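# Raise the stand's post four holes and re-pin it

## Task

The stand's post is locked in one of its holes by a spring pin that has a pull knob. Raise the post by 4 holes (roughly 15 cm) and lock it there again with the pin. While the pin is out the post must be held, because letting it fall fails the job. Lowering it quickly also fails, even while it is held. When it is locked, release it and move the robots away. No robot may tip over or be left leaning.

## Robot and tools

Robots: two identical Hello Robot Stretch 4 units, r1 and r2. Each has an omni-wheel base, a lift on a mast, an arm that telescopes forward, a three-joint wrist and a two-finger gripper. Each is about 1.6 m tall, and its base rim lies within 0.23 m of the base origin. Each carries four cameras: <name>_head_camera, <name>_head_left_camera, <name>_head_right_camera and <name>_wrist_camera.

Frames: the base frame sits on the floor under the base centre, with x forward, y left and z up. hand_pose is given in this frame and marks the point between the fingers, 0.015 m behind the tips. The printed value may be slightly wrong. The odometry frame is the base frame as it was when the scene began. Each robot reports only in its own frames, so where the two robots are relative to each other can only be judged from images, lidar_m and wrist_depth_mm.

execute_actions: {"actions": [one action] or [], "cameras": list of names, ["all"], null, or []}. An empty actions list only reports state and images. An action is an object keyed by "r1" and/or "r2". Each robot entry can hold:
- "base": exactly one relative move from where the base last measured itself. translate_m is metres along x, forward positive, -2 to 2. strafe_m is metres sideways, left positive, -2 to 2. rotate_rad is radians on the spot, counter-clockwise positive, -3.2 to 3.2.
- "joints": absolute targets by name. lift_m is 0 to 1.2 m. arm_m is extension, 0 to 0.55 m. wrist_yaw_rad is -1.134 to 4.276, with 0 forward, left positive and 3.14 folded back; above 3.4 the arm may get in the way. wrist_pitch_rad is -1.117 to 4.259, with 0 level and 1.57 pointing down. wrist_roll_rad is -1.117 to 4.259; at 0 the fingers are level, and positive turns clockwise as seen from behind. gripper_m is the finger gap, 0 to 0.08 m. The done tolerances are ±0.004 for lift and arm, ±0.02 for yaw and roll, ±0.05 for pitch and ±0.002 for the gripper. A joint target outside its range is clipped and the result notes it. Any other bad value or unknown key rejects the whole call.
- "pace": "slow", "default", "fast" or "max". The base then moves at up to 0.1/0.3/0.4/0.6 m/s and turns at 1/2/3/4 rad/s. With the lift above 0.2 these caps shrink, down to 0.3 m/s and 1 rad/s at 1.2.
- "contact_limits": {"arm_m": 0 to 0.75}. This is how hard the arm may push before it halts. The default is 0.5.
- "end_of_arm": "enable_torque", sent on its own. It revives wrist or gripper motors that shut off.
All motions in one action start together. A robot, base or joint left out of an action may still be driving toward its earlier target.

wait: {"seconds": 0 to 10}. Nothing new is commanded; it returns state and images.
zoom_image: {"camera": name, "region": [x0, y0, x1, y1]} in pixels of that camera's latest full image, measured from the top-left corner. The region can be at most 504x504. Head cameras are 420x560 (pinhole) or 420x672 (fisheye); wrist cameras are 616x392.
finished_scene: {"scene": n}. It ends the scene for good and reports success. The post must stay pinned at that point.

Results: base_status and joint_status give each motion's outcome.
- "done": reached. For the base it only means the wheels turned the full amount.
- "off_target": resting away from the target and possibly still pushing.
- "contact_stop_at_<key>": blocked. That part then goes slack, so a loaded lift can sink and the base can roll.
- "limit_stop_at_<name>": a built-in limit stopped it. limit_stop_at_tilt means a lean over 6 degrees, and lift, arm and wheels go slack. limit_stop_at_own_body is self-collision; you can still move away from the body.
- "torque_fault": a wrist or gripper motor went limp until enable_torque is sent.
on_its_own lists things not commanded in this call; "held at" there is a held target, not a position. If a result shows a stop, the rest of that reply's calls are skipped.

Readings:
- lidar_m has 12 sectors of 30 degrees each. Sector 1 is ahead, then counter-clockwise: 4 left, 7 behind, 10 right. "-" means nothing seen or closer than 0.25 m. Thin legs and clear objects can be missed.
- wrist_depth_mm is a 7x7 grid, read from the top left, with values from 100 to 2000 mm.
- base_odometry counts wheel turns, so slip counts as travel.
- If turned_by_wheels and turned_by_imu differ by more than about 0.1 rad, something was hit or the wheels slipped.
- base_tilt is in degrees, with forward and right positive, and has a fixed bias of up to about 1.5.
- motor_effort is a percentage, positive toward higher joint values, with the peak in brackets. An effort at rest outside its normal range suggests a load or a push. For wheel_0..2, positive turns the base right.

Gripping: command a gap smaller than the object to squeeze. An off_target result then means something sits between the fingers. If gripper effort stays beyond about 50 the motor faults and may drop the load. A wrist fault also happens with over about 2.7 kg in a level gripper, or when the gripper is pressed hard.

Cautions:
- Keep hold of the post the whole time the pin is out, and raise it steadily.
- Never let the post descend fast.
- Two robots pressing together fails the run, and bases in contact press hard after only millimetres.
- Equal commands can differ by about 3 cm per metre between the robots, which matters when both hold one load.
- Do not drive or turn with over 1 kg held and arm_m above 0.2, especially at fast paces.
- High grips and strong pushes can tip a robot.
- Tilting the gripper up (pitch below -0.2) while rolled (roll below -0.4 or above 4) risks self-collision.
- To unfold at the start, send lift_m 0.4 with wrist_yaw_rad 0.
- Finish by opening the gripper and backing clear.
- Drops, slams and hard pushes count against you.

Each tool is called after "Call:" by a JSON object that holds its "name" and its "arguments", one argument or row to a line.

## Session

Call:
{"name": "execute_actions", "arguments": {
  "actions": []
}}

Scene clock: 0.00 s.
r1.base_odometry: x=+0.000 y=+0.000 heading=+0.000 (m, m, rad; r1's odometry frame)
r1.turned_by_wheels: +0.000 (rad since the last result)
r1.turned_by_imu: +0.000 (rad since the last result)
r1.base_tilt: forward=-0.5 right=+0.4 (deg)
r1.lidar_m: 2.85 3.98 3.48 1.40 0.80 0.68 0.69 0.79 1.22 1.24 1.45 2.56
r1.base_status: not commanded
r1.joint_positions: lift_m=+0.223 arm_m=+0.001 wrist_yaw_rad=+3.062 wrist_pitch_rad=+0.017 wrist_roll_rad=+0.000 gripper_m=+0.040
r1.joint_status: not commanded
r1.motor_effort: lift_m=+19 arm_m=+0 wrist_yaw_rad=+1 wrist_pitch_rad=-9 wrist_roll_rad=+2 gripper_m=-1 wheel_0=+0 wheel_1=+0 wheel_2=+0 (%)
r1.hand_pose: x=-0.0330 y=+0.1041 z=+0.3977 quat_wxyz=(+0.040, -0.009, +0.001, +0.999) (m; r1's base frame)
r1.wrist_depth_mm: 132 136 831 798 768 750 723 / 106 136 831 798 778 750 715 / 110 137 842 809 778 750 723 / 133 157 831 798 768 750 732 / 917 866 831 809 778 741 723 / 917 891 831 809 778 750 732 / 891 - 131 798 105 750 723
r2.base_odometry: x=+0.000 y=+0.000 heading=+0.000 (m, m, rad; r2's odometry frame)
r2.turned_by_wheels: +0.000 (rad since the last result)
r2.turned_by_imu: +0.000 (rad since the last result)
r2.base_tilt: forward=+0.0 right=+0.6 (deg)
r2.lidar_m: 3.84 2.88 1.47 1.20 1.18 1.18 0.96 0.94 1.05 1.61 4.37 4.70
r2.base_status: not commanded
r2.joint_positions: lift_m=+0.150 arm_m=+0.002 wrist_yaw_rad=+3.157 wrist_pitch_rad=+0.020 wrist_roll_rad=-0.018 gripper_m=+0.040
r2.joint_status: not commanded
r2.motor_effort: lift_m=+22 arm_m=-1 wrist_yaw_rad=-2 wrist_pitch_rad=-7 wrist_roll_rad=+1 gripper_m=-1 wheel_0=+0 wheel_1=+0 wheel_2=+0 (%)
r2.hand_pose: x=-0.0410 y=+0.0842 z=+0.3239 quat_wxyz=(-0.008, -0.010, -0.009, +1.000) (m; r2's base frame)
r2.wrist_depth_mm: - 138 272 1160 1281 1366 1118 / - 115 143 1160 1281 1366 1138 / - 122 159 1160 1255 1366 1160 / 141 141 1042 1182 1255 1397 1182 / 931 991 1060 1182 1336 1397 1160 / 931 976 140 1118 127 1160 1060 / - - - - - - 831
pictures: r1_head_camera, r1_head_left_camera, r1_head_right_camera, r1_wrist_camera, r2_head_camera, r2_head_left_camera, r2_head_right_camera, r2_wrist_camera
Images, in order (width x height): r1_head_camera 420x560, r1_head_left_camera 420x672, r1_head_right_camera 420x672, r1_wrist_camera 616x392, r2_head_camera 420x560, r2_head_left_camera 420x672, r2_head_right_camera 420x672, r2_wrist_camera 616x392.

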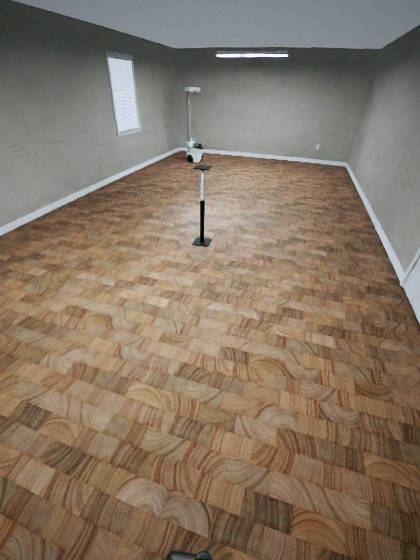

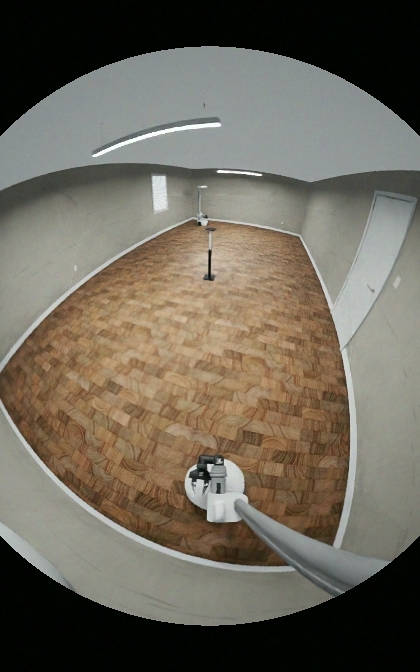

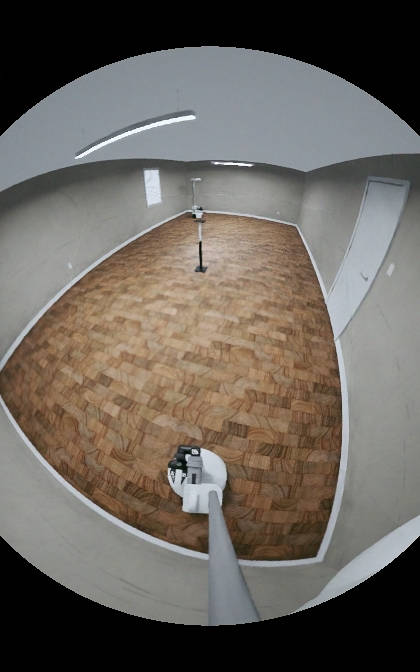

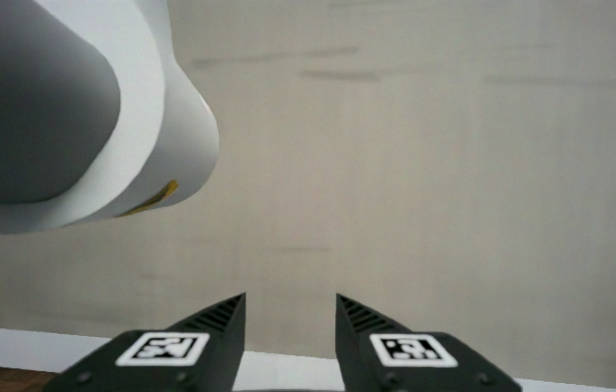

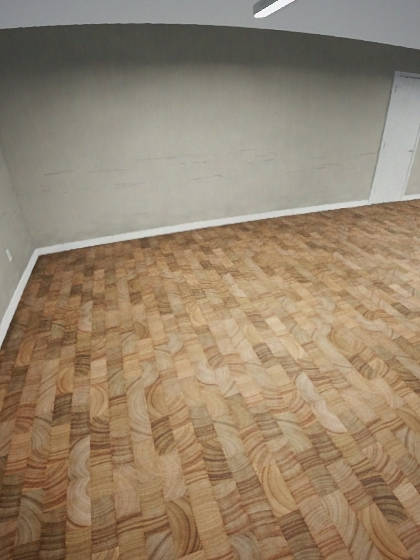

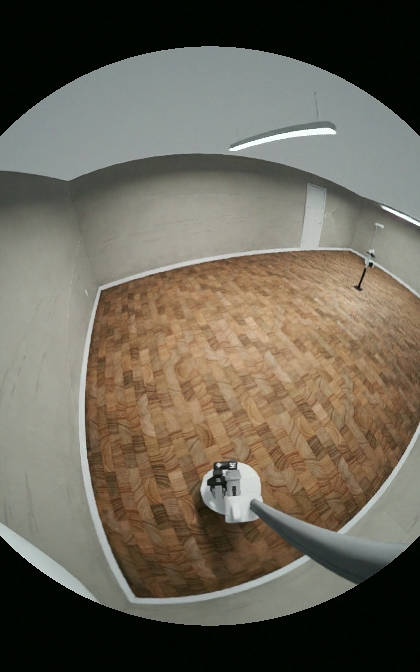

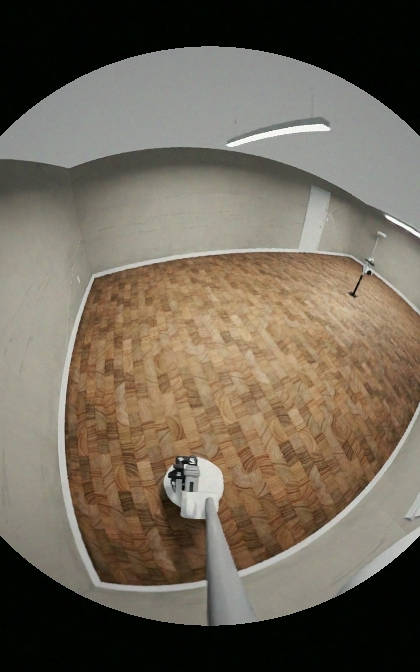

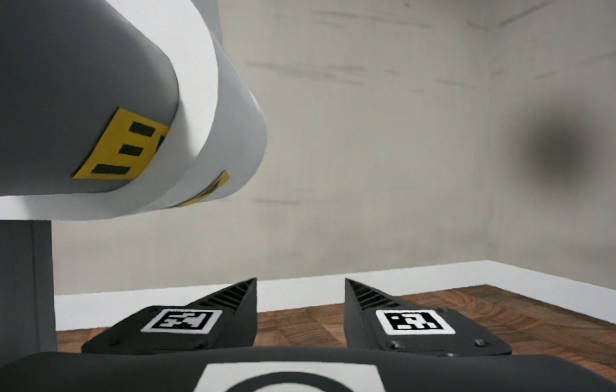

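Call:
{"name": "zoom_image", "arguments": {
  "camera": "r1_head_camera",
  "region": [165, 155, 245, 255]
}}

Region (165, 155, 245, 255) of r1_head_camera's 420x560 image, scaled by 5.040, with more detail than that image has; it fills the left 403 columns of this view, and the rest is white.

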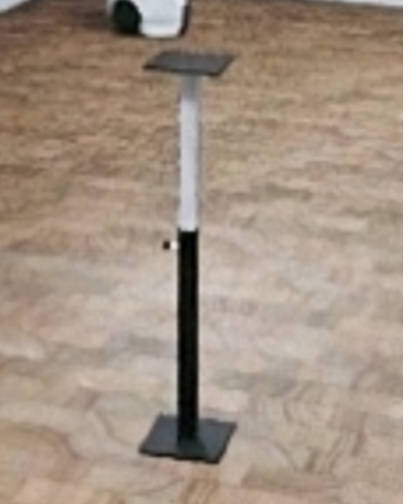

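Call:
{"name": "execute_actions", "arguments": {
  "actions": [
    {"r1":{"base":{"rotate_rad":-0.227},"pace":"fast"},"r2":{"base":{"rotate_rad":-1.0},"pace":"max"}}
  ],
  "cameras": ["r2_head_camera"]
}}

Call:
{"name": "execute_actions", "arguments": {
  "actions": [
    {"r1":{"base":{"translate_m":2.0},"joints":{"lift_m":0.4,"wrist_yaw_rad":0,"wrist_pitch_rad":0,"gripper_m":0.08},"pace":"max"},"r2":{"base":{"translate_m":2.0},"joints":{"lift_m":0.2,"wrist_roll_rad":0,"wrist_pitch_rad":0},"pace":"max"}}
  ],
  "cameras": ["r1_head_camera","r2_head_camera"]
}}

Scene clock: 1.93 s.
r1.base_odometry: x=+0.000 y=+0.000 heading=-0.227 (m, m, rad; r1's odometry frame)
r1.turned_by_wheels: -0.227 (rad since the last result)
r1.turned_by_imu: -0.225 (rad since the last result)
r1.base_tilt: forward=-0.5 right=+0.3 (deg)
r1.lidar_m: 2.81 2.89 3.62 2.34 0.98 0.71 0.67 0.72 1.00 1.23 1.33 1.86
r1.base_status: done
r1.joint_positions: lift_m=+0.223 arm_m=+0.001 wrist_yaw_rad=+3.062 wrist_pitch_rad=+0.017 wrist_roll_rad=+0.000 gripper_m=+0.040
r1.joint_status: not commanded
r1.motor_effort: lift_m=+19(19) arm_m=+0(0) wrist_yaw_rad=+0(0) wrist_pitch_rad=-8(8) wrist_roll_rad=+1(3) gripper_m=+0(1) wheel_0=+2(10) wheel_1=+1(7) wheel_2=+1(9) (%)
r1.hand_pose: x=-0.0330 y=+0.1041 z=+0.3977 quat_wxyz=(+0.040, -0.009, +0.001, +0.999) (m; r1's base frame)
r1.wrist_depth_mm: 133 136 798 809 820 842 831 / 106 136 809 809 820 842 842 / 110 137 820 820 820 842 854 / 133 157 798 809 842 831 842 / 778 809 831 820 842 831 866 / 798 798 798 809 842 854 878 / 778 - 131 820 105 854 854
r2.base_odometry: x=+0.000 y=+0.000 heading=-1.000 (m, m, rad; r2's odometry frame)
r2.turned_by_wheels: -1.000 (rad since the last result)
r2.turned_by_imu: -0.988 (rad since the last result)
r2.base_tilt: forward=+0.0 right=+0.6 (deg)
r2.lidar_m: 7.13 4.56 3.85 2.64 1.42 1.19 1.19 1.13 0.94 0.92 1.06 1.69
r2.base_status: done
r2.joint_positions: lift_m=+0.150 arm_m=+0.002 wrist_yaw_rad=+3.157 wrist_pitch_rad=+0.020 wrist_roll_rad=-0.018 gripper_m=+0.040
r2.joint_status: not commanded
r2.motor_effort: lift_m=+22(22) arm_m=-1(1) wrist_yaw_rad=-1(1) wrist_pitch_rad=-6(7) wrist_roll_rad=+1(1) gripper_m=-1(1) wheel_0=+1(10) wheel_1=-1(10) wheel_2=-1(10) (%)
r2.hand_pose: x=-0.0410 y=+0.0842 z=+0.3239 quat_wxyz=(-0.008, -0.010, -0.009, +1.000) (m; r2's base frame)
r2.wrist_depth_mm: - 138 272 1308 1229 1160 1118 / - 115 143 1281 1255 1182 1138 / - 122 159 1308 1255 1205 1160 / 141 141 1397 1366 1281 1229 1160 / 1205 1430 1336 1336 1255 1229 1160 / 946 1118 140 1138 126 1138 1118 / - - - - - - 842
pictures: r2_head_camera
Images, in order (width x height): r2_head_camera 420x560.

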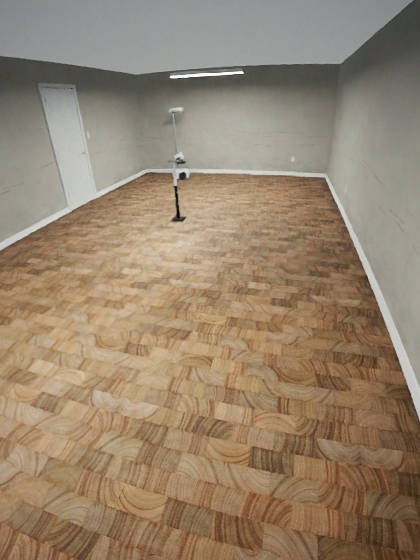

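Scene clock: 6.87 s.
r1.base_odometry: x=+1.949 y=-0.449 heading=-0.227 (m, m, rad; r1's odometry frame)
r1.turned_by_wheels: +0.000 (rad since the last result)
r1.turned_by_imu: +0.003 (rad since the last result)
r1.base_tilt: forward=-0.5 right=+0.2 (deg)
r1.lidar_m: 6.00 1.04 1.07 3.38 3.58 2.80 2.71 1.83 1.39 1.29 1.37 2.06
r1.base_status: done
r1.joint_positions: lift_m=+0.400 arm_m=+0.001 wrist_yaw_rad=+0.000 wrist_pitch_rad=+0.003 wrist_roll_rad=+0.000 gripper_m=+0.080
r1.joint_status: all done
r1.motor_effort: lift_m=+19(25) arm_m=+0(0) wrist_yaw_rad=-3(6) wrist_pitch_rad=-7(16) wrist_roll_rad=+2(4) gripper_m=+0(4) wheel_0=-1(9) wheel_1=+0(8) wheel_2=+2(16) (%)
r1.hand_pose: x=+0.3847 y=-0.0874 z=+0.5775 quat_wxyz=(+1.000, +0.000, +0.002, +0.000) (m; r1's base frame)
r1.wrist_depth_mm: - - - - - - 1921 / - - - - - - 1921 / - - - - - - 1863 / - - - - - - 1921 / - - - - - - 1863 / 1921 1863 1983 - 1863 - 1808 / - 112 1281 1366 140 - 1537
r2.base_odometry: x=+1.081 y=-1.683 heading=-1.000 (m, m, rad; r2's odometry frame)
r2.turned_by_wheels: +0.000 (rad since the last result)
r2.turned_by_imu: -0.002 (rad since the last result)
r2.base_tilt: forward=+0.0 right=+0.6 (deg)
r2.lidar_m: 5.62 2.34 3.42 3.40 3.76 3.15 3.09 1.58 1.32 1.34 1.53 2.49
r2.base_status: done
r2.joint_positions: lift_m=+0.200 arm_m=+0.002 wrist_yaw_rad=+3.157 wrist_pitch_rad=+0.003 wrist_roll_rad=+0.000 gripper_m=+0.040
r2.joint_status: all done
r2.motor_effort: lift_m=+25(28) arm_m=-1(1) wrist_yaw_rad=+0(2) wrist_pitch_rad=-7(7) wrist_roll_rad=+1(0) gripper_m=-1(1) wheel_0=+2(8) wheel_1=+0(9) wheel_2=+1(19) (%)
r2.hand_pose: x=-0.0410 y=+0.0842 z=+0.3773 quat_wxyz=(-0.008, -0.001, +0.000, +1.000) (m; r2's base frame)
r2.wrist_depth_mm: - 141 - - - - - / - 118 152 - - - - / - 121 158 - - - - / 142 142 246 - - - - / 224 - - - - - - / 1118 1397 140 1397 127 1336 1281 / - - - - - - 960
pictures: r1_head_camera, r2_head_camera
Images, in order (width x height): r1_head_camera 420x560, r2_head_camera 420x560.

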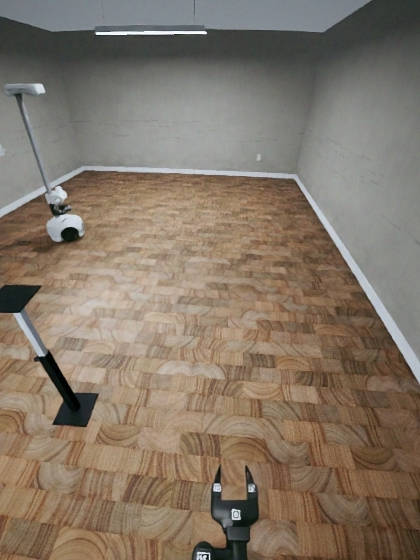

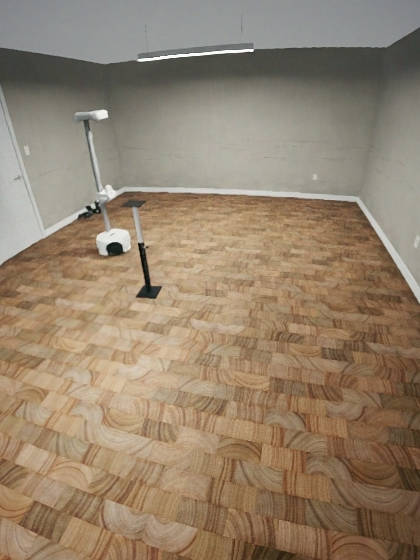

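Call:
{"name": "execute_actions", "arguments": {
  "actions": [
    {"r1":{"base":{"strafe_m":0.87},"joints":{"lift_m":0.6},"pace":"fast"},"r2":{"base":{"translate_m":2.0},"joints":{"lift_m":0.4,"wrist_yaw_rad":0,"gripper_m":0.08},"pace":"max"}}
  ],
  "cameras": ["r1_head_camera","r1_wrist_camera"]
}}

Scene clock: 12.07 s.
r1.base_odometry: x=+2.145 y=+0.399 heading=-0.227 (m, m, rad; r1's odometry frame)
r1.turned_by_wheels: +0.000 (rad since the last result)
r1.turned_by_imu: -0.003 (rad since the last result)
r1.base_tilt: forward=-0.5 right=+0.2 (deg)
r1.lidar_m: 0.74 0.93 0.92 2.50 2.65 2.75 2.66 2.82 2.30 2.18 2.37 3.39
r1.base_status: done
r1.joint_positions: lift_m=+0.600 arm_m=+0.001 wrist_yaw_rad=+0.000 wrist_pitch_rad=+0.003 wrist_roll_rad=+0.000 gripper_m=+0.080
r1.joint_status: all done
r1.motor_effort: lift_m=+21(23) arm_m=+0(0) wrist_yaw_rad=-1(1) wrist_pitch_rad=-8(10) wrist_roll_rad=+0(2) gripper_m=+1(1) wheel_0=+0(13) wheel_1=-3(11) wheel_2=+0(1) (%)
r1.hand_pose: x=+0.3847 y=-0.0874 z=+0.7774 quat_wxyz=(+1.000, +0.000, +0.002, +0.000) (m; r1's base frame)
r1.wrist_depth_mm: - - - - - - - / - - - - - - - / - - - - - - - / - - - - - - - / - - - - - - - / - - - - - - - / - 112 1618 1576 140 - -
r2.base_odometry: x=+2.163 y=-3.365 heading=-1.000 (m, m, rad; r2's odometry frame)
r2.turned_by_wheels: +0.000 (rad since the last result)
r2.turned_by_imu: -0.003 (rad since the last result)
r2.base_tilt: forward=+0.0 right=+0.6 (deg)
r2.lidar_m: 3.66 0.99 0.72 3.01 3.36 5.15 3.98 2.12 1.77 1.76 1.99 3.23
r2.base_status: done
r2.joint_positions: lift_m=+0.400 arm_m=+0.002 wrist_yaw_rad=+0.000 wrist_pitch_rad=+0.003 wrist_roll_rad=+0.000 gripper_m=+0.080
r2.joint_status: all done
r2.motor_effort: lift_m=+25(30) arm_m=-1(1) wrist_yaw_rad=-2(8) wrist_pitch_rad=-7(7) wrist_roll_rad=+2(3) gripper_m=+0(3) wheel_0=+0(9) wheel_1=-1(10) wheel_2=+3(17) (%)
r2.hand_pose: x=+0.3857 y=-0.0874 z=+0.5774 quat_wxyz=(+1.000, +0.000, +0.001, +0.000) (m; r2's base frame)
r2.wrist_depth_mm: - - - - - - - / 917 - - - - - - / - - - - - - - / - - - - - - - / - - - - - - - / 991 120 1661 - 158 1008 1808 / - - - - 134 - -
pictures: r1_head_camera, r1_wrist_camera
Images, in order (width x height): r1_head_camera 420x560, r1_wrist_camera 616x392.

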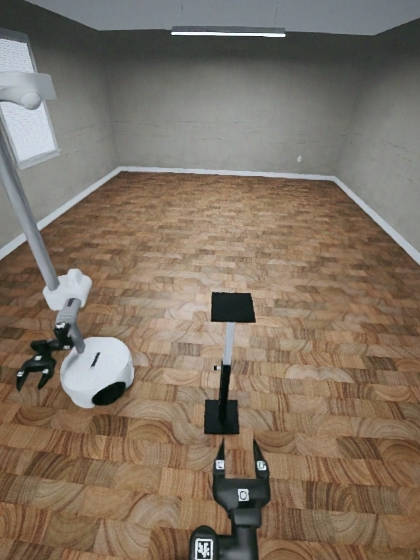

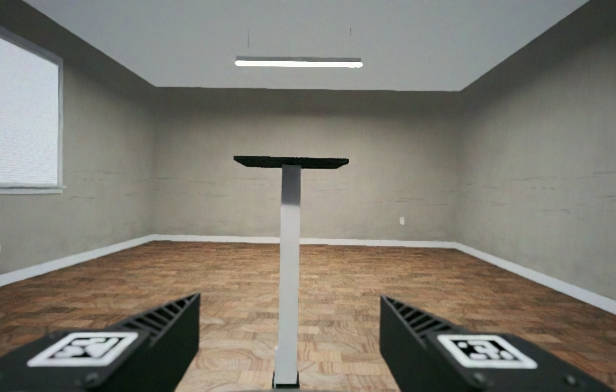

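Call:
{"name": "execute_actions", "arguments": {
  "actions": [
    {"r1":{"base":{"translate_m":0.25},"pace":"fast"},"r2":{"base":{"rotate_rad":1.44},"joints":{"lift_m":0.288},"pace":"fast"}}
  ],
  "cameras": ["r1_head_camera","r1_wrist_camera","r2_head_camera","r2_wrist_camera"]
}}

Scene clock: 15.33 s.
r1.base_odometry: x=+2.388 y=+0.342 heading=-0.226 (m, m, rad; r1's odometry frame)
r1.turned_by_wheels: +0.000 (rad since the last result)
r1.turned_by_imu: +0.000 (rad since the last result)
r1.base_tilt: forward=-0.4 right=+0.2 (deg)
r1.lidar_m: 0.48 0.67 0.82 2.49 2.62 3.02 2.93 3.02 2.29 2.19 2.35 0.52
r1.base_status: done
r1.joint_positions: lift_m=+0.600 arm_m=+0.001 wrist_yaw_rad=+0.000 wrist_pitch_rad=+0.003 wrist_roll_rad=+0.000 gripper_m=+0.080
r1.joint_status: not commanded
r1.motor_effort: lift_m=+21(21) arm_m=+0(0) wrist_yaw_rad=-1(0) wrist_pitch_rad=-8(9) wrist_roll_rad=+1(2) gripper_m=+0(1) wheel_0=+1(7) wheel_1=+2(7) wheel_2=+2(11) (%)
r1.hand_pose: x=+0.3847 y=-0.0874 z=+0.7774 quat_wxyz=(+1.000, +0.000, +0.002, +0.000) (m; r1's base frame)
r1.wrist_depth_mm: - - - - - - - / - - - - - - - / - - - 327 - - - / - - - - - - - / - - - - - - - / - - - - - - - / - 112 1708 1576 140 - -
r2.base_odometry: x=+2.163 y=-3.365 heading=+0.440 (m, m, rad; r2's odometry frame)
r2.turned_by_wheels: +1.440 (rad since the last result)
r2.turned_by_imu: +1.423 (rad since the last result)
r2.base_tilt: forward=+0.0 right=+0.6 (deg)
r2.lidar_m: 0.71 3.19 4.64 5.10 2.38 1.81 1.76 1.90 2.72 3.64 0.84 0.74
r2.base_status: done
r2.joint_positions: lift_m=+0.288 arm_m=+0.002 wrist_yaw_rad=+0.000 wrist_pitch_rad=+0.003 wrist_roll_rad=+0.000 gripper_m=+0.080
r2.joint_status: all done
r2.motor_effort: lift_m=+17(20) arm_m=-1(1) wrist_yaw_rad=-3(3) wrist_pitch_rad=-7(7) wrist_roll_rad=+3(4) gripper_m=+0(1) wheel_0=-4(8) wheel_1=-2(10) wheel_2=+0(10) (%)
r2.hand_pose: x=+0.3857 y=-0.0874 z=+0.4660 quat_wxyz=(+1.000, +0.000, +0.001, +0.000) (m; r2's base frame)
r2.wrist_depth_mm: - - - - - - 591 / - - - - - - - / - - - - - - - / - - - - - - - / - - - - - - - / 1708 120 1336 1661 158 842 1576 / - - - - 134 - -
pictures: r1_head_camera, r1_wrist_camera, r2_head_camera, r2_wrist_camera
Images, in order (width x height): r1_head_camera 420x560, r1_wrist_camera 616x392, r2_head_camera 420x560, r2_wrist_camera 616x392.

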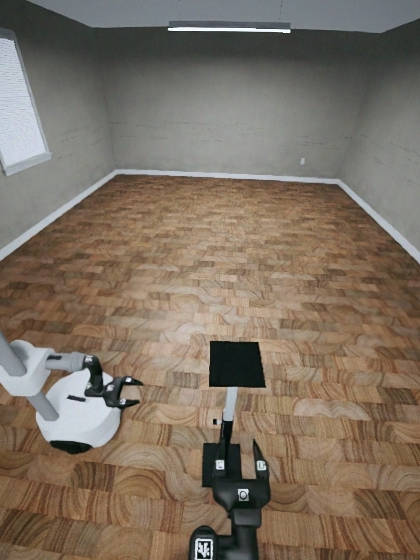

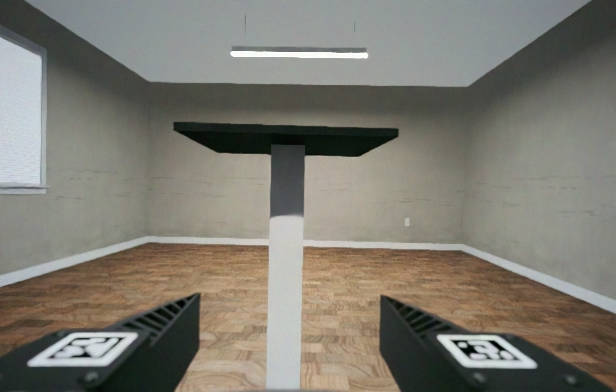

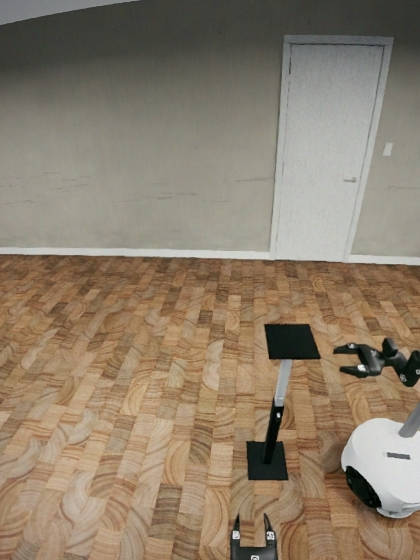

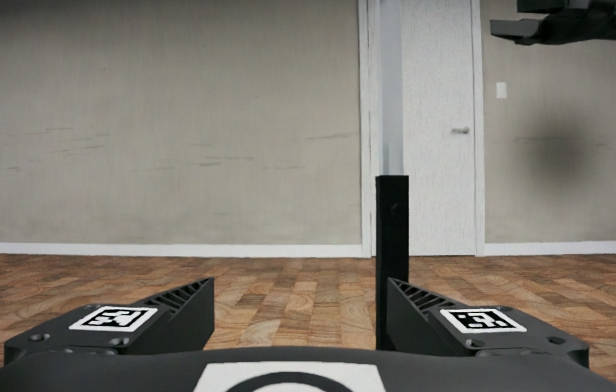

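Call:
{"name": "zoom_image", "arguments": {
  "camera": "r2_head_camera",
  "region": [210, 310, 350, 560]
}}

Call:
{"name": "zoom_image", "arguments": {
  "camera": "r2_wrist_camera",
  "region": [340, 130, 440, 260]
}}

Region (210, 310, 350, 560) of r2_head_camera's 420x560 image, scaled by 2.016, with more detail than that image has; it fills the left 282 columns of this view, and the rest is white.

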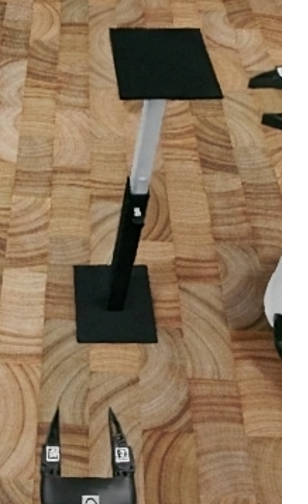

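Region (340, 130, 440, 260) of r2_wrist_camera's 616x392 image, scaled by 3.877; it fills the left 388 columns of this view, and the rest is white.

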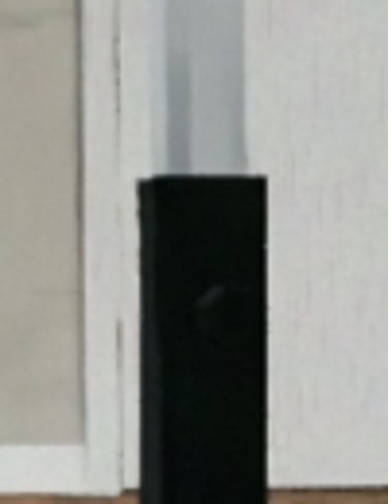

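Call:
{"name": "execute_actions", "arguments": {
  "actions": [
    {"r1":{"base":{"strafe_m":0.006},"joints":{"arm_m":0.195},"contact_limits":{"arm_m":0.2},"pace":"fast"},"r2":{"base":{"strafe_m":-0.117},"joints":{"lift_m":0.305,"arm_m":0.1,"wrist_yaw_rad":-0.05},"pace":"fast"}}
  ],
  "cameras": ["r1_wrist_camera","r2_wrist_camera"]
}}

Scene clock: 17.43 s.
r1.base_odometry: x=+2.390 y=+0.348 heading=-0.226 (m, m, rad; r1's odometry frame)
r1.turned_by_wheels: +0.000 (rad since the last result)
r1.turned_by_imu: +0.000 (rad since the last result)
r1.base_tilt: forward=-0.5 right=+0.4 (deg)
r1.lidar_m: 0.47 0.55 0.72 2.49 2.63 3.00 2.91 3.01 2.29 2.18 2.38 0.51
r1.base_status: done
r1.joint_positions: lift_m=+0.600 arm_m=+0.194 wrist_yaw_rad=+0.000 wrist_pitch_rad=+0.003 wrist_roll_rad=+0.000 gripper_m=+0.080
r1.joint_status: all done
r1.motor_effort: lift_m=+21(21) arm_m=+8(8) wrist_yaw_rad=-1(1) wrist_pitch_rad=-7(9) wrist_roll_rad=+3(1) gripper_m=+1(1) wheel_0=+0(6) wheel_1=+1(11) wheel_2=+0(0) (%)
r1.contact_limits: arm_m 0.2
r1.hand_pose: x=+0.5772 y=-0.0874 z=+0.7774 quat_wxyz=(+1.000, +0.000, +0.001, +0.000) (m; r1's base frame)
r1.wrist_depth_mm: 108 110 108 106 105 107 - / - 151 147 137 143 142 - / - - - 137 - - - / - - - 138 - - - / - - - 138 - - - / - - - 138 - - - / - 112 1537 139 141 - -
r2.base_odometry: x=+2.213 y=-3.471 heading=+0.440 (m, m, rad; r2's odometry frame)
r2.turned_by_wheels: +0.000 (rad since the last result)
r2.turned_by_imu: +0.001 (rad since the last result)
r2.base_tilt: forward=+0.0 right=+0.6 (deg)
r2.lidar_m: 0.68 3.19 4.62 5.22 2.36 1.83 1.78 1.89 2.75 3.56 0.75 0.72
r2.base_status: done
r2.joint_positions: lift_m=+0.305 arm_m=+0.099 wrist_yaw_rad=-0.050 wrist_pitch_rad=+0.003 wrist_roll_rad=+0.000 gripper_m=+0.080
r2.joint_status: all done
r2.motor_effort: lift_m=+26(28) arm_m=+4(5) wrist_yaw_rad=-2(4) wrist_pitch_rad=-6(7) wrist_roll_rad=+2(3) gripper_m=+0(1) wheel_0=+0(15) wheel_1=+0(12) wheel_2=+0(4) (%)
r2.hand_pose: x=+0.4781 y=-0.0979 z=+0.4823 quat_wxyz=(+1.000, +0.000, +0.001, -0.025) (m; r2's base frame)
r2.wrist_depth_mm: - - - 500 - - - / - - - - - - - / - - - - - - - / - - - - - - - / - - - - - - - / 1808 120 1430 1397 158 854 1618 / - - - - 134 - -
pictures: r1_wrist_camera, r2_wrist_camera
Images, in order (width x height): r1_wrist_camera 616x392, r2_wrist_camera 616x392.

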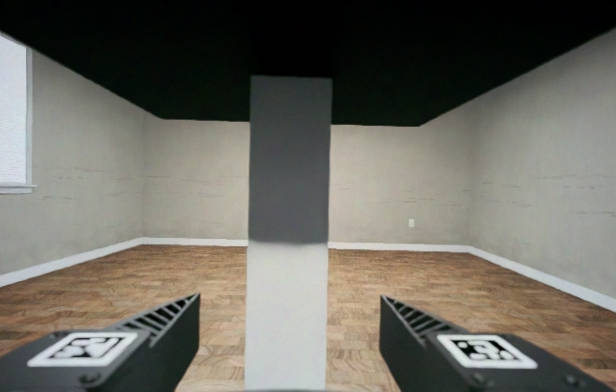

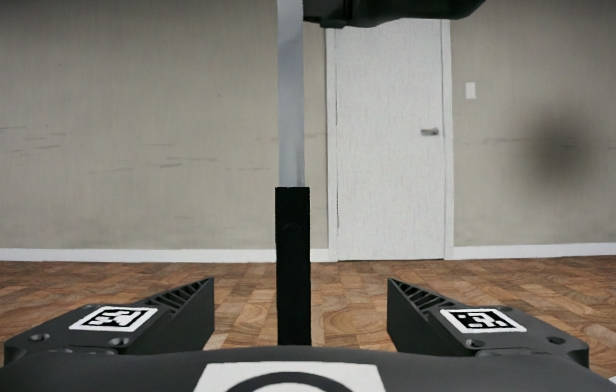

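Call:
{"name": "execute_actions", "arguments": {
  "actions": [
    {"r1":{"joints":{"arm_m":0.203,"lift_m":0.668,"gripper_m":0.045},"contact_limits":{"arm_m":0.2}},"r2":{"base":{"translate_m":0.19},"joints":{"gripper_m":0.06},"pace":"fast"}}
  ],
  "cameras": ["r1_wrist_camera","r2_wrist_camera","r1_head_camera"]
}}

Scene clock: 19.37 s.
r1.base_odometry: x=+2.390 y=+0.348 heading=-0.226 (m, m, rad; r1's odometry frame)
r1.turned_by_wheels: +0.000 (rad since the last result)
r1.turned_by_imu: +0.000 (rad since the last result)
r1.base_tilt: forward=-0.4 right=+0.2 (deg)
r1.lidar_m: 0.51 0.55 0.68 2.47 2.64 3.01 2.93 3.03 2.29 2.19 2.37 3.38
r1.base_status: not commanded
r1.joint_positions: lift_m=+0.668 arm_m=+0.202 wrist_yaw_rad=+0.000 wrist_pitch_rad=+0.003 wrist_roll_rad=+0.000 gripper_m=+0.045
r1.joint_status: all done
r1.motor_effort: lift_m=+21(23) arm_m=+8(8) wrist_yaw_rad=+1(1) wrist_pitch_rad=-10(8) wrist_roll_rad=+3(0) gripper_m=-3(2) wheel_0=+0(0) wheel_1=+1(1) wheel_2=+0(0) (%)
r1.contact_limits: arm_m 0.2
r1.hand_pose: x=+0.5852 y=-0.0874 z=+0.8453 quat_wxyz=(+1.000, +0.000, +0.001, +0.000) (m; r1's base frame)
r1.wrist_depth_mm: - - - - - - - / - - - - - - - / - - - - - - - / - - - - - - - / - 138 142 135 139 158 - / - - - - - - - / - - 129 131 105 - -
r2.base_odometry: x=+2.384 y=-3.390 heading=+0.440 (m, m, rad; r2's odometry frame)
r2.turned_by_wheels: +0.000 (rad since the last result)
r2.turned_by_imu: +0.000 (rad since the last result)
r2.base_tilt: forward=+0.0 right=+0.6 (deg)
r2.lidar_m: 0.50 2.99 4.30 5.20 2.60 2.02 1.96 2.09 3.04 3.55 0.62 0.51
r2.base_status: done
r2.joint_positions: lift_m=+0.305 arm_m=+0.099 wrist_yaw_rad=-0.050 wrist_pitch_rad=+0.003 wrist_roll_rad=+0.000 gripper_m=+0.060
r2.joint_status: all done
r2.motor_effort: lift_m=+26(26) arm_m=+4(5) wrist_yaw_rad=-2(0) wrist_pitch_rad=-7(7) wrist_roll_rad=+1(1) gripper_m=-3(1) wheel_0=+2(7) wheel_1=+1(9) wheel_2=+1(14) (%)
r2.hand_pose: x=+0.4782 y=-0.0979 z=+0.4823 quat_wxyz=(+1.000, +0.000, +0.001, -0.025) (m; r2's base frame)
r2.wrist_depth_mm: - - - - - - - / - - - - - - - / - - - - - - - / - - - 246 - - - / - - - 242 - - - / 1708 1756 161 242 153 1708 1618 / - - - - - - -
pictures: r1_head_camera, r1_wrist_camera, r2_wrist_camera
Images, in order (width x height): r1_head_camera 420x560, r1_wrist_camera 616x392, r2_wrist_camera 616x392.

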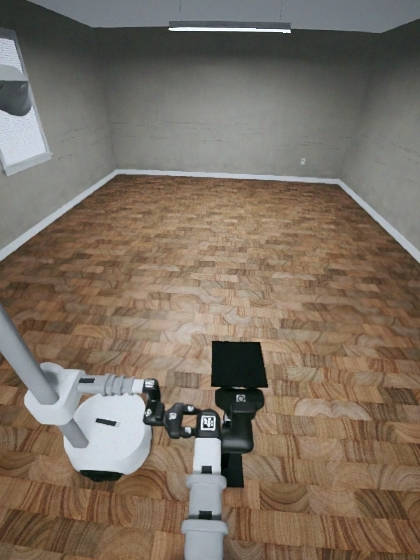

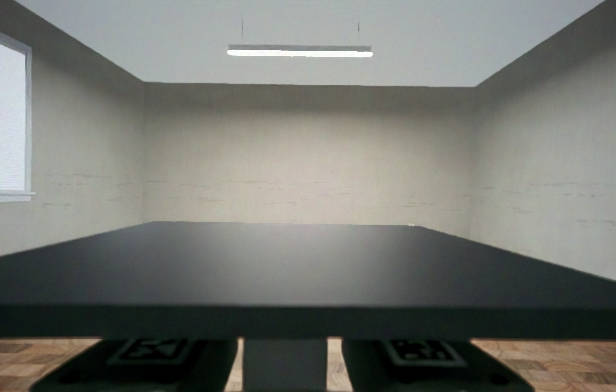

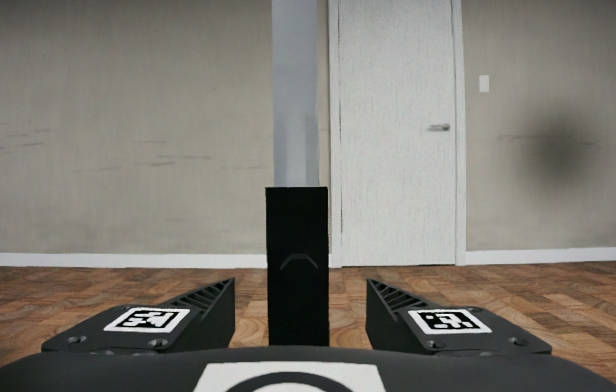

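Call:
{"name": "execute_actions", "arguments": {
  "actions": [
    {"r1":{"joints":{"gripper_m":0.01}},"r2":{"joints":{"arm_m":0.162,"lift_m":0.303,"gripper_m":0.036},"contact_limits":{"arm_m":0.15}}}
  ],
  "cameras": ["r2_wrist_camera"]
}}

Scene clock: 20.60 s.
r1.base_odometry: x=+2.390 y=+0.348 heading=-0.226 (m, m, rad; r1's odometry frame)
r1.turned_by_wheels: +0.000 (rad since the last result)
r1.turned_by_imu: +0.000 (rad since the last result)
r1.base_tilt: forward=-0.5 right=+0.3 (deg)
r1.lidar_m: 0.52 0.56 0.66 2.48 2.63 2.99 2.94 3.06 2.29 2.19 2.35 3.40
r1.base_status: not commanded
r1.joint_positions: lift_m=+0.668 arm_m=+0.202 wrist_yaw_rad=+0.002 wrist_pitch_rad=+0.003 wrist_roll_rad=+0.002 gripper_m=+0.028
r1.joint_status: gripper_m off_target (ended at +0.028, target +0.010)
r1.on_its_own: gripper_m is held at +0.023, not at your +0.010, by its contact guard: the fingers met something
r1.motor_effort: lift_m=+21(21) arm_m=+8(8) wrist_yaw_rad=-5(6) wrist_pitch_rad=-8(8) wrist_roll_rad=-4(2) gripper_m=-39(41) wheel_0=+0(0) wheel_1=+0(0) wheel_2=+1(0) (%)
r1.hand_pose: x=+0.5853 y=-0.0870 z=+0.8453 quat_wxyz=(+1.000, +0.001, +0.001, +0.001) (m; r1's base frame)
r1.wrist_depth_mm: - - - - - - - / - - - - - - - / - - - - - - - / - - - - - - - / - 139 142 135 139 157 - / - - - - - - - / 1863 - 125 131 - - -
r2.base_odometry: x=+2.384 y=-3.390 heading=+0.440 (m, m, rad; r2's odometry frame)
r2.turned_by_wheels: +0.000 (rad since the last result)
r2.turned_by_imu: +0.000 (rad since the last result)
r2.base_tilt: forward=+0.0 right=+0.6 (deg)
r2.lidar_m: 0.50 2.99 4.31 5.21 2.58 2.01 1.97 2.10 3.03 3.57 0.62 0.53
r2.base_status: not commanded
r2.joint_positions: lift_m=+0.303 arm_m=+0.161 wrist_yaw_rad=-0.050 wrist_pitch_rad=+0.003 wrist_roll_rad=+0.000 gripper_m=+0.036
r2.joint_status: all done
r2.motor_effort: lift_m=+17(26) arm_m=+5(4) wrist_yaw_rad=-2(2) wrist_pitch_rad=-7(7) wrist_roll_rad=+2(2) gripper_m=-3(3) wheel_0=+1(1) wheel_1=+1(1) wheel_2=+1(1) (%)
r2.contact_limits: arm_m 0.15
r2.hand_pose: x=+0.5401 y=-0.0979 z=+0.4810 quat_wxyz=(+1.000, +0.000, +0.001, -0.025) (m; r2's base frame)
r2.wrist_depth_mm: - - - 184 - - - / - - - 185 - - - / - - - 185 - - - / - - - 178 - - - / - - - 178 - - - / 1618 1618 140 147 129 1576 1576 / - - - - - - 1138
pictures: r2_wrist_camera
Images, in order (width x height): r2_wrist_camera 616x392.

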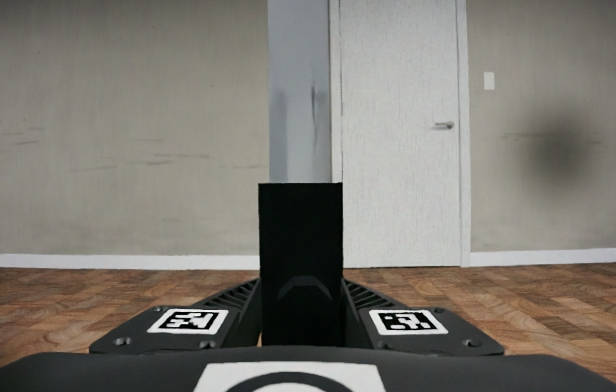

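Call:
{"name": "execute_actions", "arguments": {
  "actions": [
    {"r1":{"joints":{"lift_m":0.674},"pace":"slow"},"r2":{"joints":{"gripper_m":0.008,"wrist_yaw_rad":-0.056}}}
  ],
  "cameras": ["r2_wrist_camera","r1_wrist_camera"]
}}

Scene clock: 21.63 s.
r1.base_odometry: x=+2.390 y=+0.348 heading=-0.226 (m, m, rad; r1's odometry frame)
r1.turned_by_wheels: +0.000 (rad since the last result)
r1.turned_by_imu: +0.000 (rad since the last result)
r1.base_tilt: forward=-0.4 right=+0.3 (deg)
r1.lidar_m: 0.50 0.56 0.66 2.50 2.63 3.00 2.90 3.08 2.29 2.20 2.35 3.41
r1.base_status: not commanded
r1.joint_positions: lift_m=+0.673 arm_m=+0.202 wrist_yaw_rad=+0.003 wrist_pitch_rad=+0.008 wrist_roll_rad=+0.002 gripper_m=+0.028
r1.joint_status: all done
r1.on_its_own: gripper_m is held at +0.023, not at your +0.010, by its contact guard: the fingers met something
r1.motor_effort: lift_m=+25(23) arm_m=+8(8) wrist_yaw_rad=-8(8) wrist_pitch_rad=-22(20) wrist_roll_rad=-3(4) gripper_m=-40(40) wheel_0=+0(0) wheel_1=+1(1) wheel_2=+0(0) (%)
r1.hand_pose: x=+0.5854 y=-0.0869 z=+0.8501 quat_wxyz=(+1.000, +0.001, +0.004, +0.001) (m; r1's base frame)
r1.wrist_depth_mm: - - - - - - - / - - - - - - - / - - - - - - - / - - - - - - - / - 138 132 135 139 156 - / - - - - - - - / 1808 - - 131 - 1921 1863
r2.base_odometry: x=+2.384 y=-3.390 heading=+0.440 (m, m, rad; r2's odometry frame)
r2.turned_by_wheels: +0.000 (rad since the last result)
r2.turned_by_imu: +0.000 (rad since the last result)
r2.base_tilt: forward=+0.0 right=+0.6 (deg)
r2.lidar_m: 0.50 2.98 4.31 5.21 2.62 2.01 1.96 2.08 3.03 3.57 0.62 0.53
r2.base_status: not commanded
r2.joint_positions: lift_m=+0.303 arm_m=+0.161 wrist_yaw_rad=-0.056 wrist_pitch_rad=+0.003 wrist_roll_rad=+0.000 gripper_m=+0.019
r2.joint_status: gripper_m off_target (ended at +0.019, target +0.008); the others done
r2.on_its_own: gripper_m is held at +0.015, not at your +0.008, by its contact guard: the fingers met something
r2.motor_effort: lift_m=+17(17) arm_m=+4(5) wrist_yaw_rad=-1(3) wrist_pitch_rad=-6(6) wrist_roll_rad=+0(3) gripper_m=-35(37) wheel_0=+2(1) wheel_1=+1(1) wheel_2=+1(1) (%)
r2.hand_pose: x=+0.5396 y=-0.0992 z=+0.4810 quat_wxyz=(+1.000, +0.000, +0.001, -0.028) (m; r2's base frame)
r2.wrist_depth_mm: - - - 185 - - - / - - - 185 - - - / - - - 185 - - - / - - - 178 - - - / - - - 179 - - - / 1708 1708 135 142 1618 1618 1537 / - - - - - 1205 1138
pictures: r1_wrist_camera, r2_wrist_camera
Images, in order (width x height): r1_wrist_camera 616x392, r2_wrist_camera 616x392.

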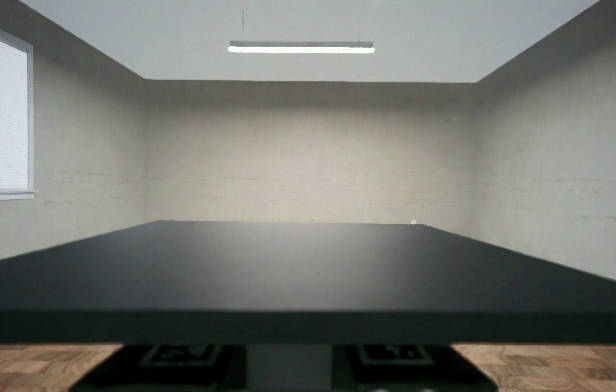

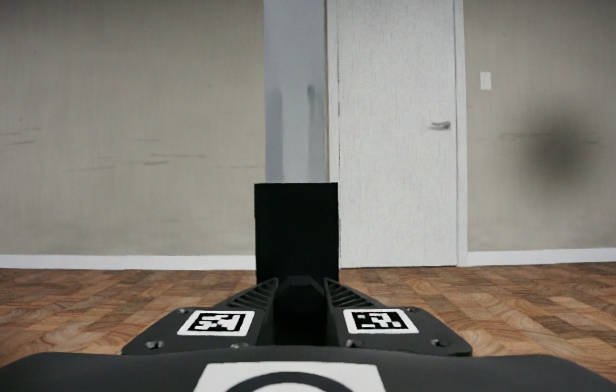

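Call:
{"name": "execute_actions", "arguments": {
  "actions": [
    {"r2":{"joints":{"arm_m":0.149},"pace":"slow","contact_limits":{"arm_m":0.5}}}
  ],
  "cameras": ["r2_wrist_camera"]
}}

Scene clock: 22.70 s.
r1.base_odometry: x=+2.390 y=+0.348 heading=-0.226 (m, m, rad; r1's odometry frame)
r1.turned_by_wheels: +0.000 (rad since the last result)
r1.turned_by_imu: +0.000 (rad since the last result)
r1.base_tilt: forward=-0.4 right=+0.3 (deg)
r1.lidar_m: 0.51 0.58 0.66 2.48 2.63 3.01 2.94 3.04 2.30 2.20 2.37 3.40
r1.base_status: not commanded
r1.joint_positions: lift_m=+0.673 arm_m=+0.202 wrist_yaw_rad=+0.003 wrist_pitch_rad=+0.008 wrist_roll_rad=+0.002 gripper_m=+0.028
r1.joint_status: not commanded
r1.on_its_own: gripper_m is held at +0.023, not at your +0.010, by its contact guard: the fingers met something
r1.motor_effort: lift_m=+25(25) arm_m=+8(8) wrist_yaw_rad=-8(8) wrist_pitch_rad=-21(22) wrist_roll_rad=-3(3) gripper_m=-40(40) wheel_0=+0(0) wheel_1=+0(1) wheel_2=+0(1) (%)
r1.hand_pose: x=+0.5854 y=-0.0869 z=+0.8501 quat_wxyz=(+1.000, +0.001, +0.004, +0.001) (m; r1's base frame)
r1.wrist_depth_mm: - - - - - - - / - - - - - - - / - - - - - - - / - - - - - - - / - 138 131 135 139 156 - / - - - - - - - / 1863 - - 131 - 1983 1808
r2.base_odometry: x=+2.385 y=-3.390 heading=+0.440 (m, m, rad; r2's odometry frame)
r2.turned_by_wheels: +0.000 (rad since the last result)
r2.turned_by_imu: +0.000 (rad since the last result)
r2.base_tilt: forward=+0.1 right=+0.6 (deg)
r2.lidar_m: 0.50 2.98 4.32 5.21 2.60 1.99 1.97 2.10 3.02 3.56 0.63 0.50
r2.base_status: not commanded
r2.joint_positions: lift_m=+0.303 arm_m=+0.152 wrist_yaw_rad=-0.047 wrist_pitch_rad=+0.006 wrist_roll_rad=+0.000 gripper_m=+0.019
r2.joint_status: all done
r2.on_its_own: gripper_m is held at +0.015, not at your +0.008, by its contact guard: the fingers met something; wrist_yaw_rad is at rest, and its effort (-28) is outside its rest range (-13 to +13)
r2.motor_effort: lift_m=+17(17) arm_m=-16(17) wrist_yaw_rad=-28(28) wrist_pitch_rad=-16(16) wrist_roll_rad=+0(1) gripper_m=-34(34) wheel_0=-8(8) wheel_1=-1(1) wheel_2=+9(8) (%)
r2.contact_limits: arm_m 0.5
r2.hand_pose: x=+0.5311 y=-0.0973 z=+0.4803 quat_wxyz=(+1.000, +0.000, +0.003, -0.023) (m; r2's base frame)
r2.wrist_depth_mm: - - - 192 - - - / - - - 192 - - - / - - - 193 - - - / - - - 186 - - - / - - - 187 - - - / 1661 1661 135 145 878 1618 1537 / - - - - - 1182 1138
pictures: r2_wrist_camera
Images, in order (width x height): r2_wrist_camera 616x392.

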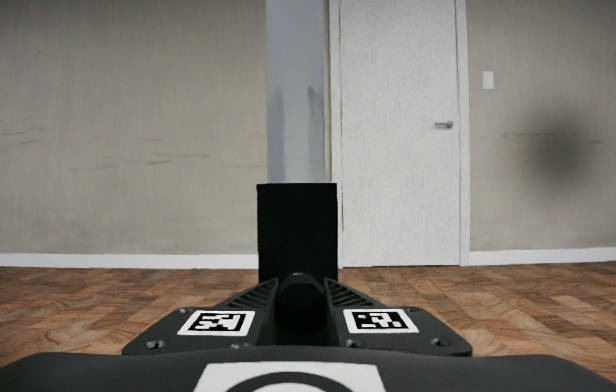

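Stroke reached. Test with a small lift.

Call:
{"name": "execute_actions", "arguments": {
  "actions": [
    {"r1":{"joints":{"lift_m":0.681},"pace":"slow"}}
  ],
  "cameras": ["r2_wrist_camera"]
}}

Scene clock: 23.43 s.
r1.base_odometry: x=+2.390 y=+0.348 heading=-0.226 (m, m, rad; r1's odometry frame)
r1.turned_by_wheels: +0.000 (rad since the last result)
r1.turned_by_imu: +0.000 (rad since the last result)
r1.base_tilt: forward=-0.4 right=+0.3 (deg)
r1.lidar_m: 0.52 0.57 0.66 2.49 2.65 2.98 2.95 3.05 2.28 2.16 2.36 3.40
r1.base_status: not commanded
r1.joint_positions: lift_m=+0.680 arm_m=+0.202 wrist_yaw_rad=+0.003 wrist_pitch_rad=+0.008 wrist_roll_rad=+0.002 gripper_m=+0.028
r1.joint_status: all done
r1.on_its_own: gripper_m is held at +0.023, not at your +0.010, by its contact guard: the fingers met something
r1.motor_effort: lift_m=+25(25) arm_m=+8(8) wrist_yaw_rad=-7(7) wrist_pitch_rad=-22(22) wrist_roll_rad=-3(1) gripper_m=-40(40) wheel_0=+0(0) wheel_1=+0(0) wheel_2=+0(0) (%)
r1.hand_pose: x=+0.5854 y=-0.0869 z=+0.8571 quat_wxyz=(+1.000, +0.001, +0.004, +0.001) (m; r1's base frame)
r1.wrist_depth_mm: - - - - - - - / - - - - - - - / - - - - - - - / - - - - - - - / - 138 131 135 139 156 - / - - - - - - - / 1808 - - 130 - 1921 1921
r2.base_odometry: x=+2.385 y=-3.390 heading=+0.440 (m, m, rad; r2's odometry frame)
r2.turned_by_wheels: +0.000 (rad since the last result)
r2.turned_by_imu: +0.000 (rad since the last result)
r2.base_tilt: forward=+0.1 right=+0.6 (deg)
r2.lidar_m: 0.51 2.97 4.31 5.21 2.61 2.02 1.96 2.09 3.03 3.56 0.63 0.52
r2.base_status: not commanded
r2.joint_positions: lift_m=+0.303 arm_m=+0.152 wrist_yaw_rad=-0.047 wrist_pitch_rad=+0.006 wrist_roll_rad=+0.000 gripper_m=+0.019
r2.joint_status: not commanded
r2.on_its_own: gripper_m is held at +0.015, not at your +0.008, by its contact guard: the fingers met something; wrist_yaw_rad is at rest, and its effort (-28) is outside its rest range (-13 to +13)
r2.motor_effort: lift_m=+17(17) arm_m=-16(16) wrist_yaw_rad=-28(27) wrist_pitch_rad=-15(16) wrist_roll_rad=+0(1) gripper_m=-34(34) wheel_0=-8(9) wheel_1=-1(1) wheel_2=+9(9) (%)
r2.hand_pose: x=+0.5311 y=-0.0973 z=+0.4803 quat_wxyz=(+1.000, +0.000, +0.003, -0.023) (m; r2's base frame)
r2.wrist_depth_mm: - - - 191 - - - / - - - 193 - - - / - - - 193 - - - / - - - 186 - - - / - - - 186 - - - / 1618 1661 136 145 878 1576 1537 / - - - - - 1229 1138
pictures: r2_wrist_camera
Images, in order (width x height): r2_wrist_camera 616x392.

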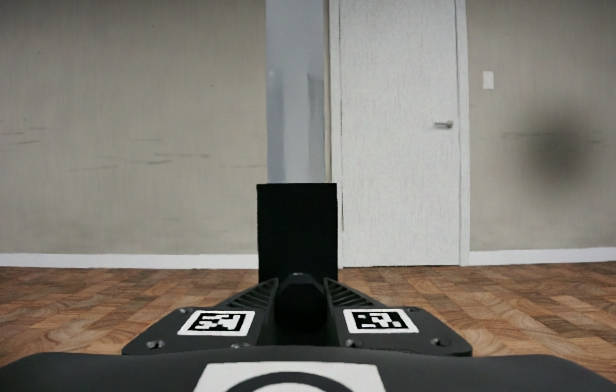

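Call:
{"name": "execute_actions", "arguments": {
  "actions": [
    {"r1":{"joints":{"lift_m":0.815},"pace":"default"}}
  ],
  "cameras": ["r2_wrist_camera","r1_wrist_camera"]
}}

Scene clock: 25.13 s.
r1.base_odometry: x=+2.390 y=+0.348 heading=-0.226 (m, m, rad; r1's odometry frame)
r1.turned_by_wheels: +0.000 (rad since the last result)
r1.turned_by_imu: +0.000 (rad since the last result)
r1.base_tilt: forward=-0.6 right=+0.3 (deg)
r1.lidar_m: 0.46 0.59 0.64 2.49 2.63 3.00 2.91 3.01 2.29 2.21 2.38 3.39
r1.base_status: not commanded
r1.joint_positions: lift_m=+0.814 arm_m=+0.202 wrist_yaw_rad=+0.003 wrist_pitch_rad=+0.008 wrist_roll_rad=+0.002 gripper_m=+0.028
r1.joint_status: all done
r1.on_its_own: gripper_m is held at +0.023, not at your +0.010, by its contact guard: the fingers met something
r1.motor_effort: lift_m=+25(25) arm_m=+8(8) wrist_yaw_rad=-7(7) wrist_pitch_rad=-22(23) wrist_roll_rad=-3(1) gripper_m=-39(39) wheel_0=+0(0) wheel_1=+1(0) wheel_2=+0(0) (%)
r1.hand_pose: x=+0.5854 y=-0.0869 z=+0.9911 quat_wxyz=(+1.000, +0.001, +0.004, +0.001) (m; r1's base frame)
r1.wrist_depth_mm: - - - - - - - / - - - - - - - / - - - - - - - / - - - - - - - / - 138 131 135 139 156 - / - - - - - - - / - - - 130 - - -
r2.base_odometry: x=+2.385 y=-3.390 heading=+0.440 (m, m, rad; r2's odometry frame)
r2.turned_by_wheels: +0.000 (rad since the last result)
r2.turned_by_imu: +0.000 (rad since the last result)
r2.base_tilt: forward=+0.1 right=+0.6 (deg)
r2.lidar_m: 0.50 2.98 4.32 5.20 2.62 2.01 1.97 2.10 3.01 3.57 0.63 0.52
r2.base_status: not commanded
r2.joint_positions: lift_m=+0.303 arm_m=+0.152 wrist_yaw_rad=-0.047 wrist_pitch_rad=+0.006 wrist_roll_rad=+0.000 gripper_m=+0.019
r2.joint_status: not commanded
r2.on_its_own: gripper_m is held at +0.015, not at your +0.008, by its contact guard: the fingers met something; wrist_yaw_rad is at rest, and its effort (-28) is outside its rest range (-13 to +13)
r2.motor_effort: lift_m=+17(17) arm_m=-16(16) wrist_yaw_rad=-28(27) wrist_pitch_rad=-16(16) wrist_roll_rad=+0(0) gripper_m=-34(34) wheel_0=-8(8) wheel_1=-1(2) wheel_2=+9(8) (%)
r2.hand_pose: x=+0.5311 y=-0.0973 z=+0.4803 quat_wxyz=(+1.000, +0.000, +0.003, -0.023) (m; r2's base frame)
r2.wrist_depth_mm: - - - 193 - - - / - - - 192 - - - / - - - 193 - - - / - - - 185 - - - / - - - 186 - - - / 1618 1661 135 145 878 1576 1537 / - - - - - 1229 1160
pictures: r1_wrist_camera, r2_wrist_camera
Images, in order (width x height): r1_wrist_camera 616x392, r2_wrist_camera 616x392.

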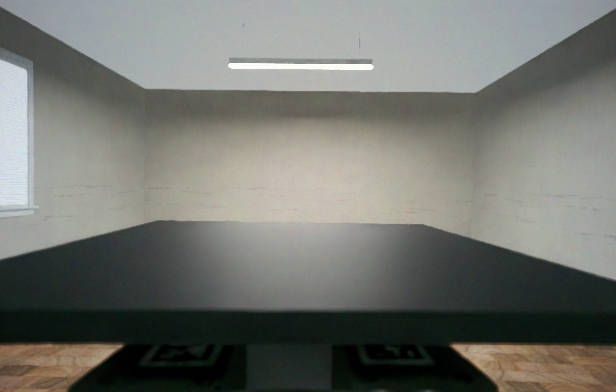

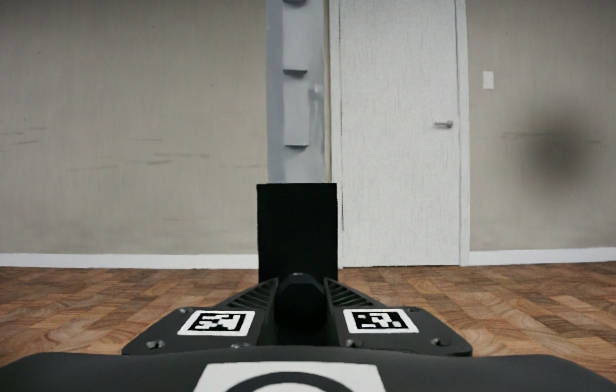

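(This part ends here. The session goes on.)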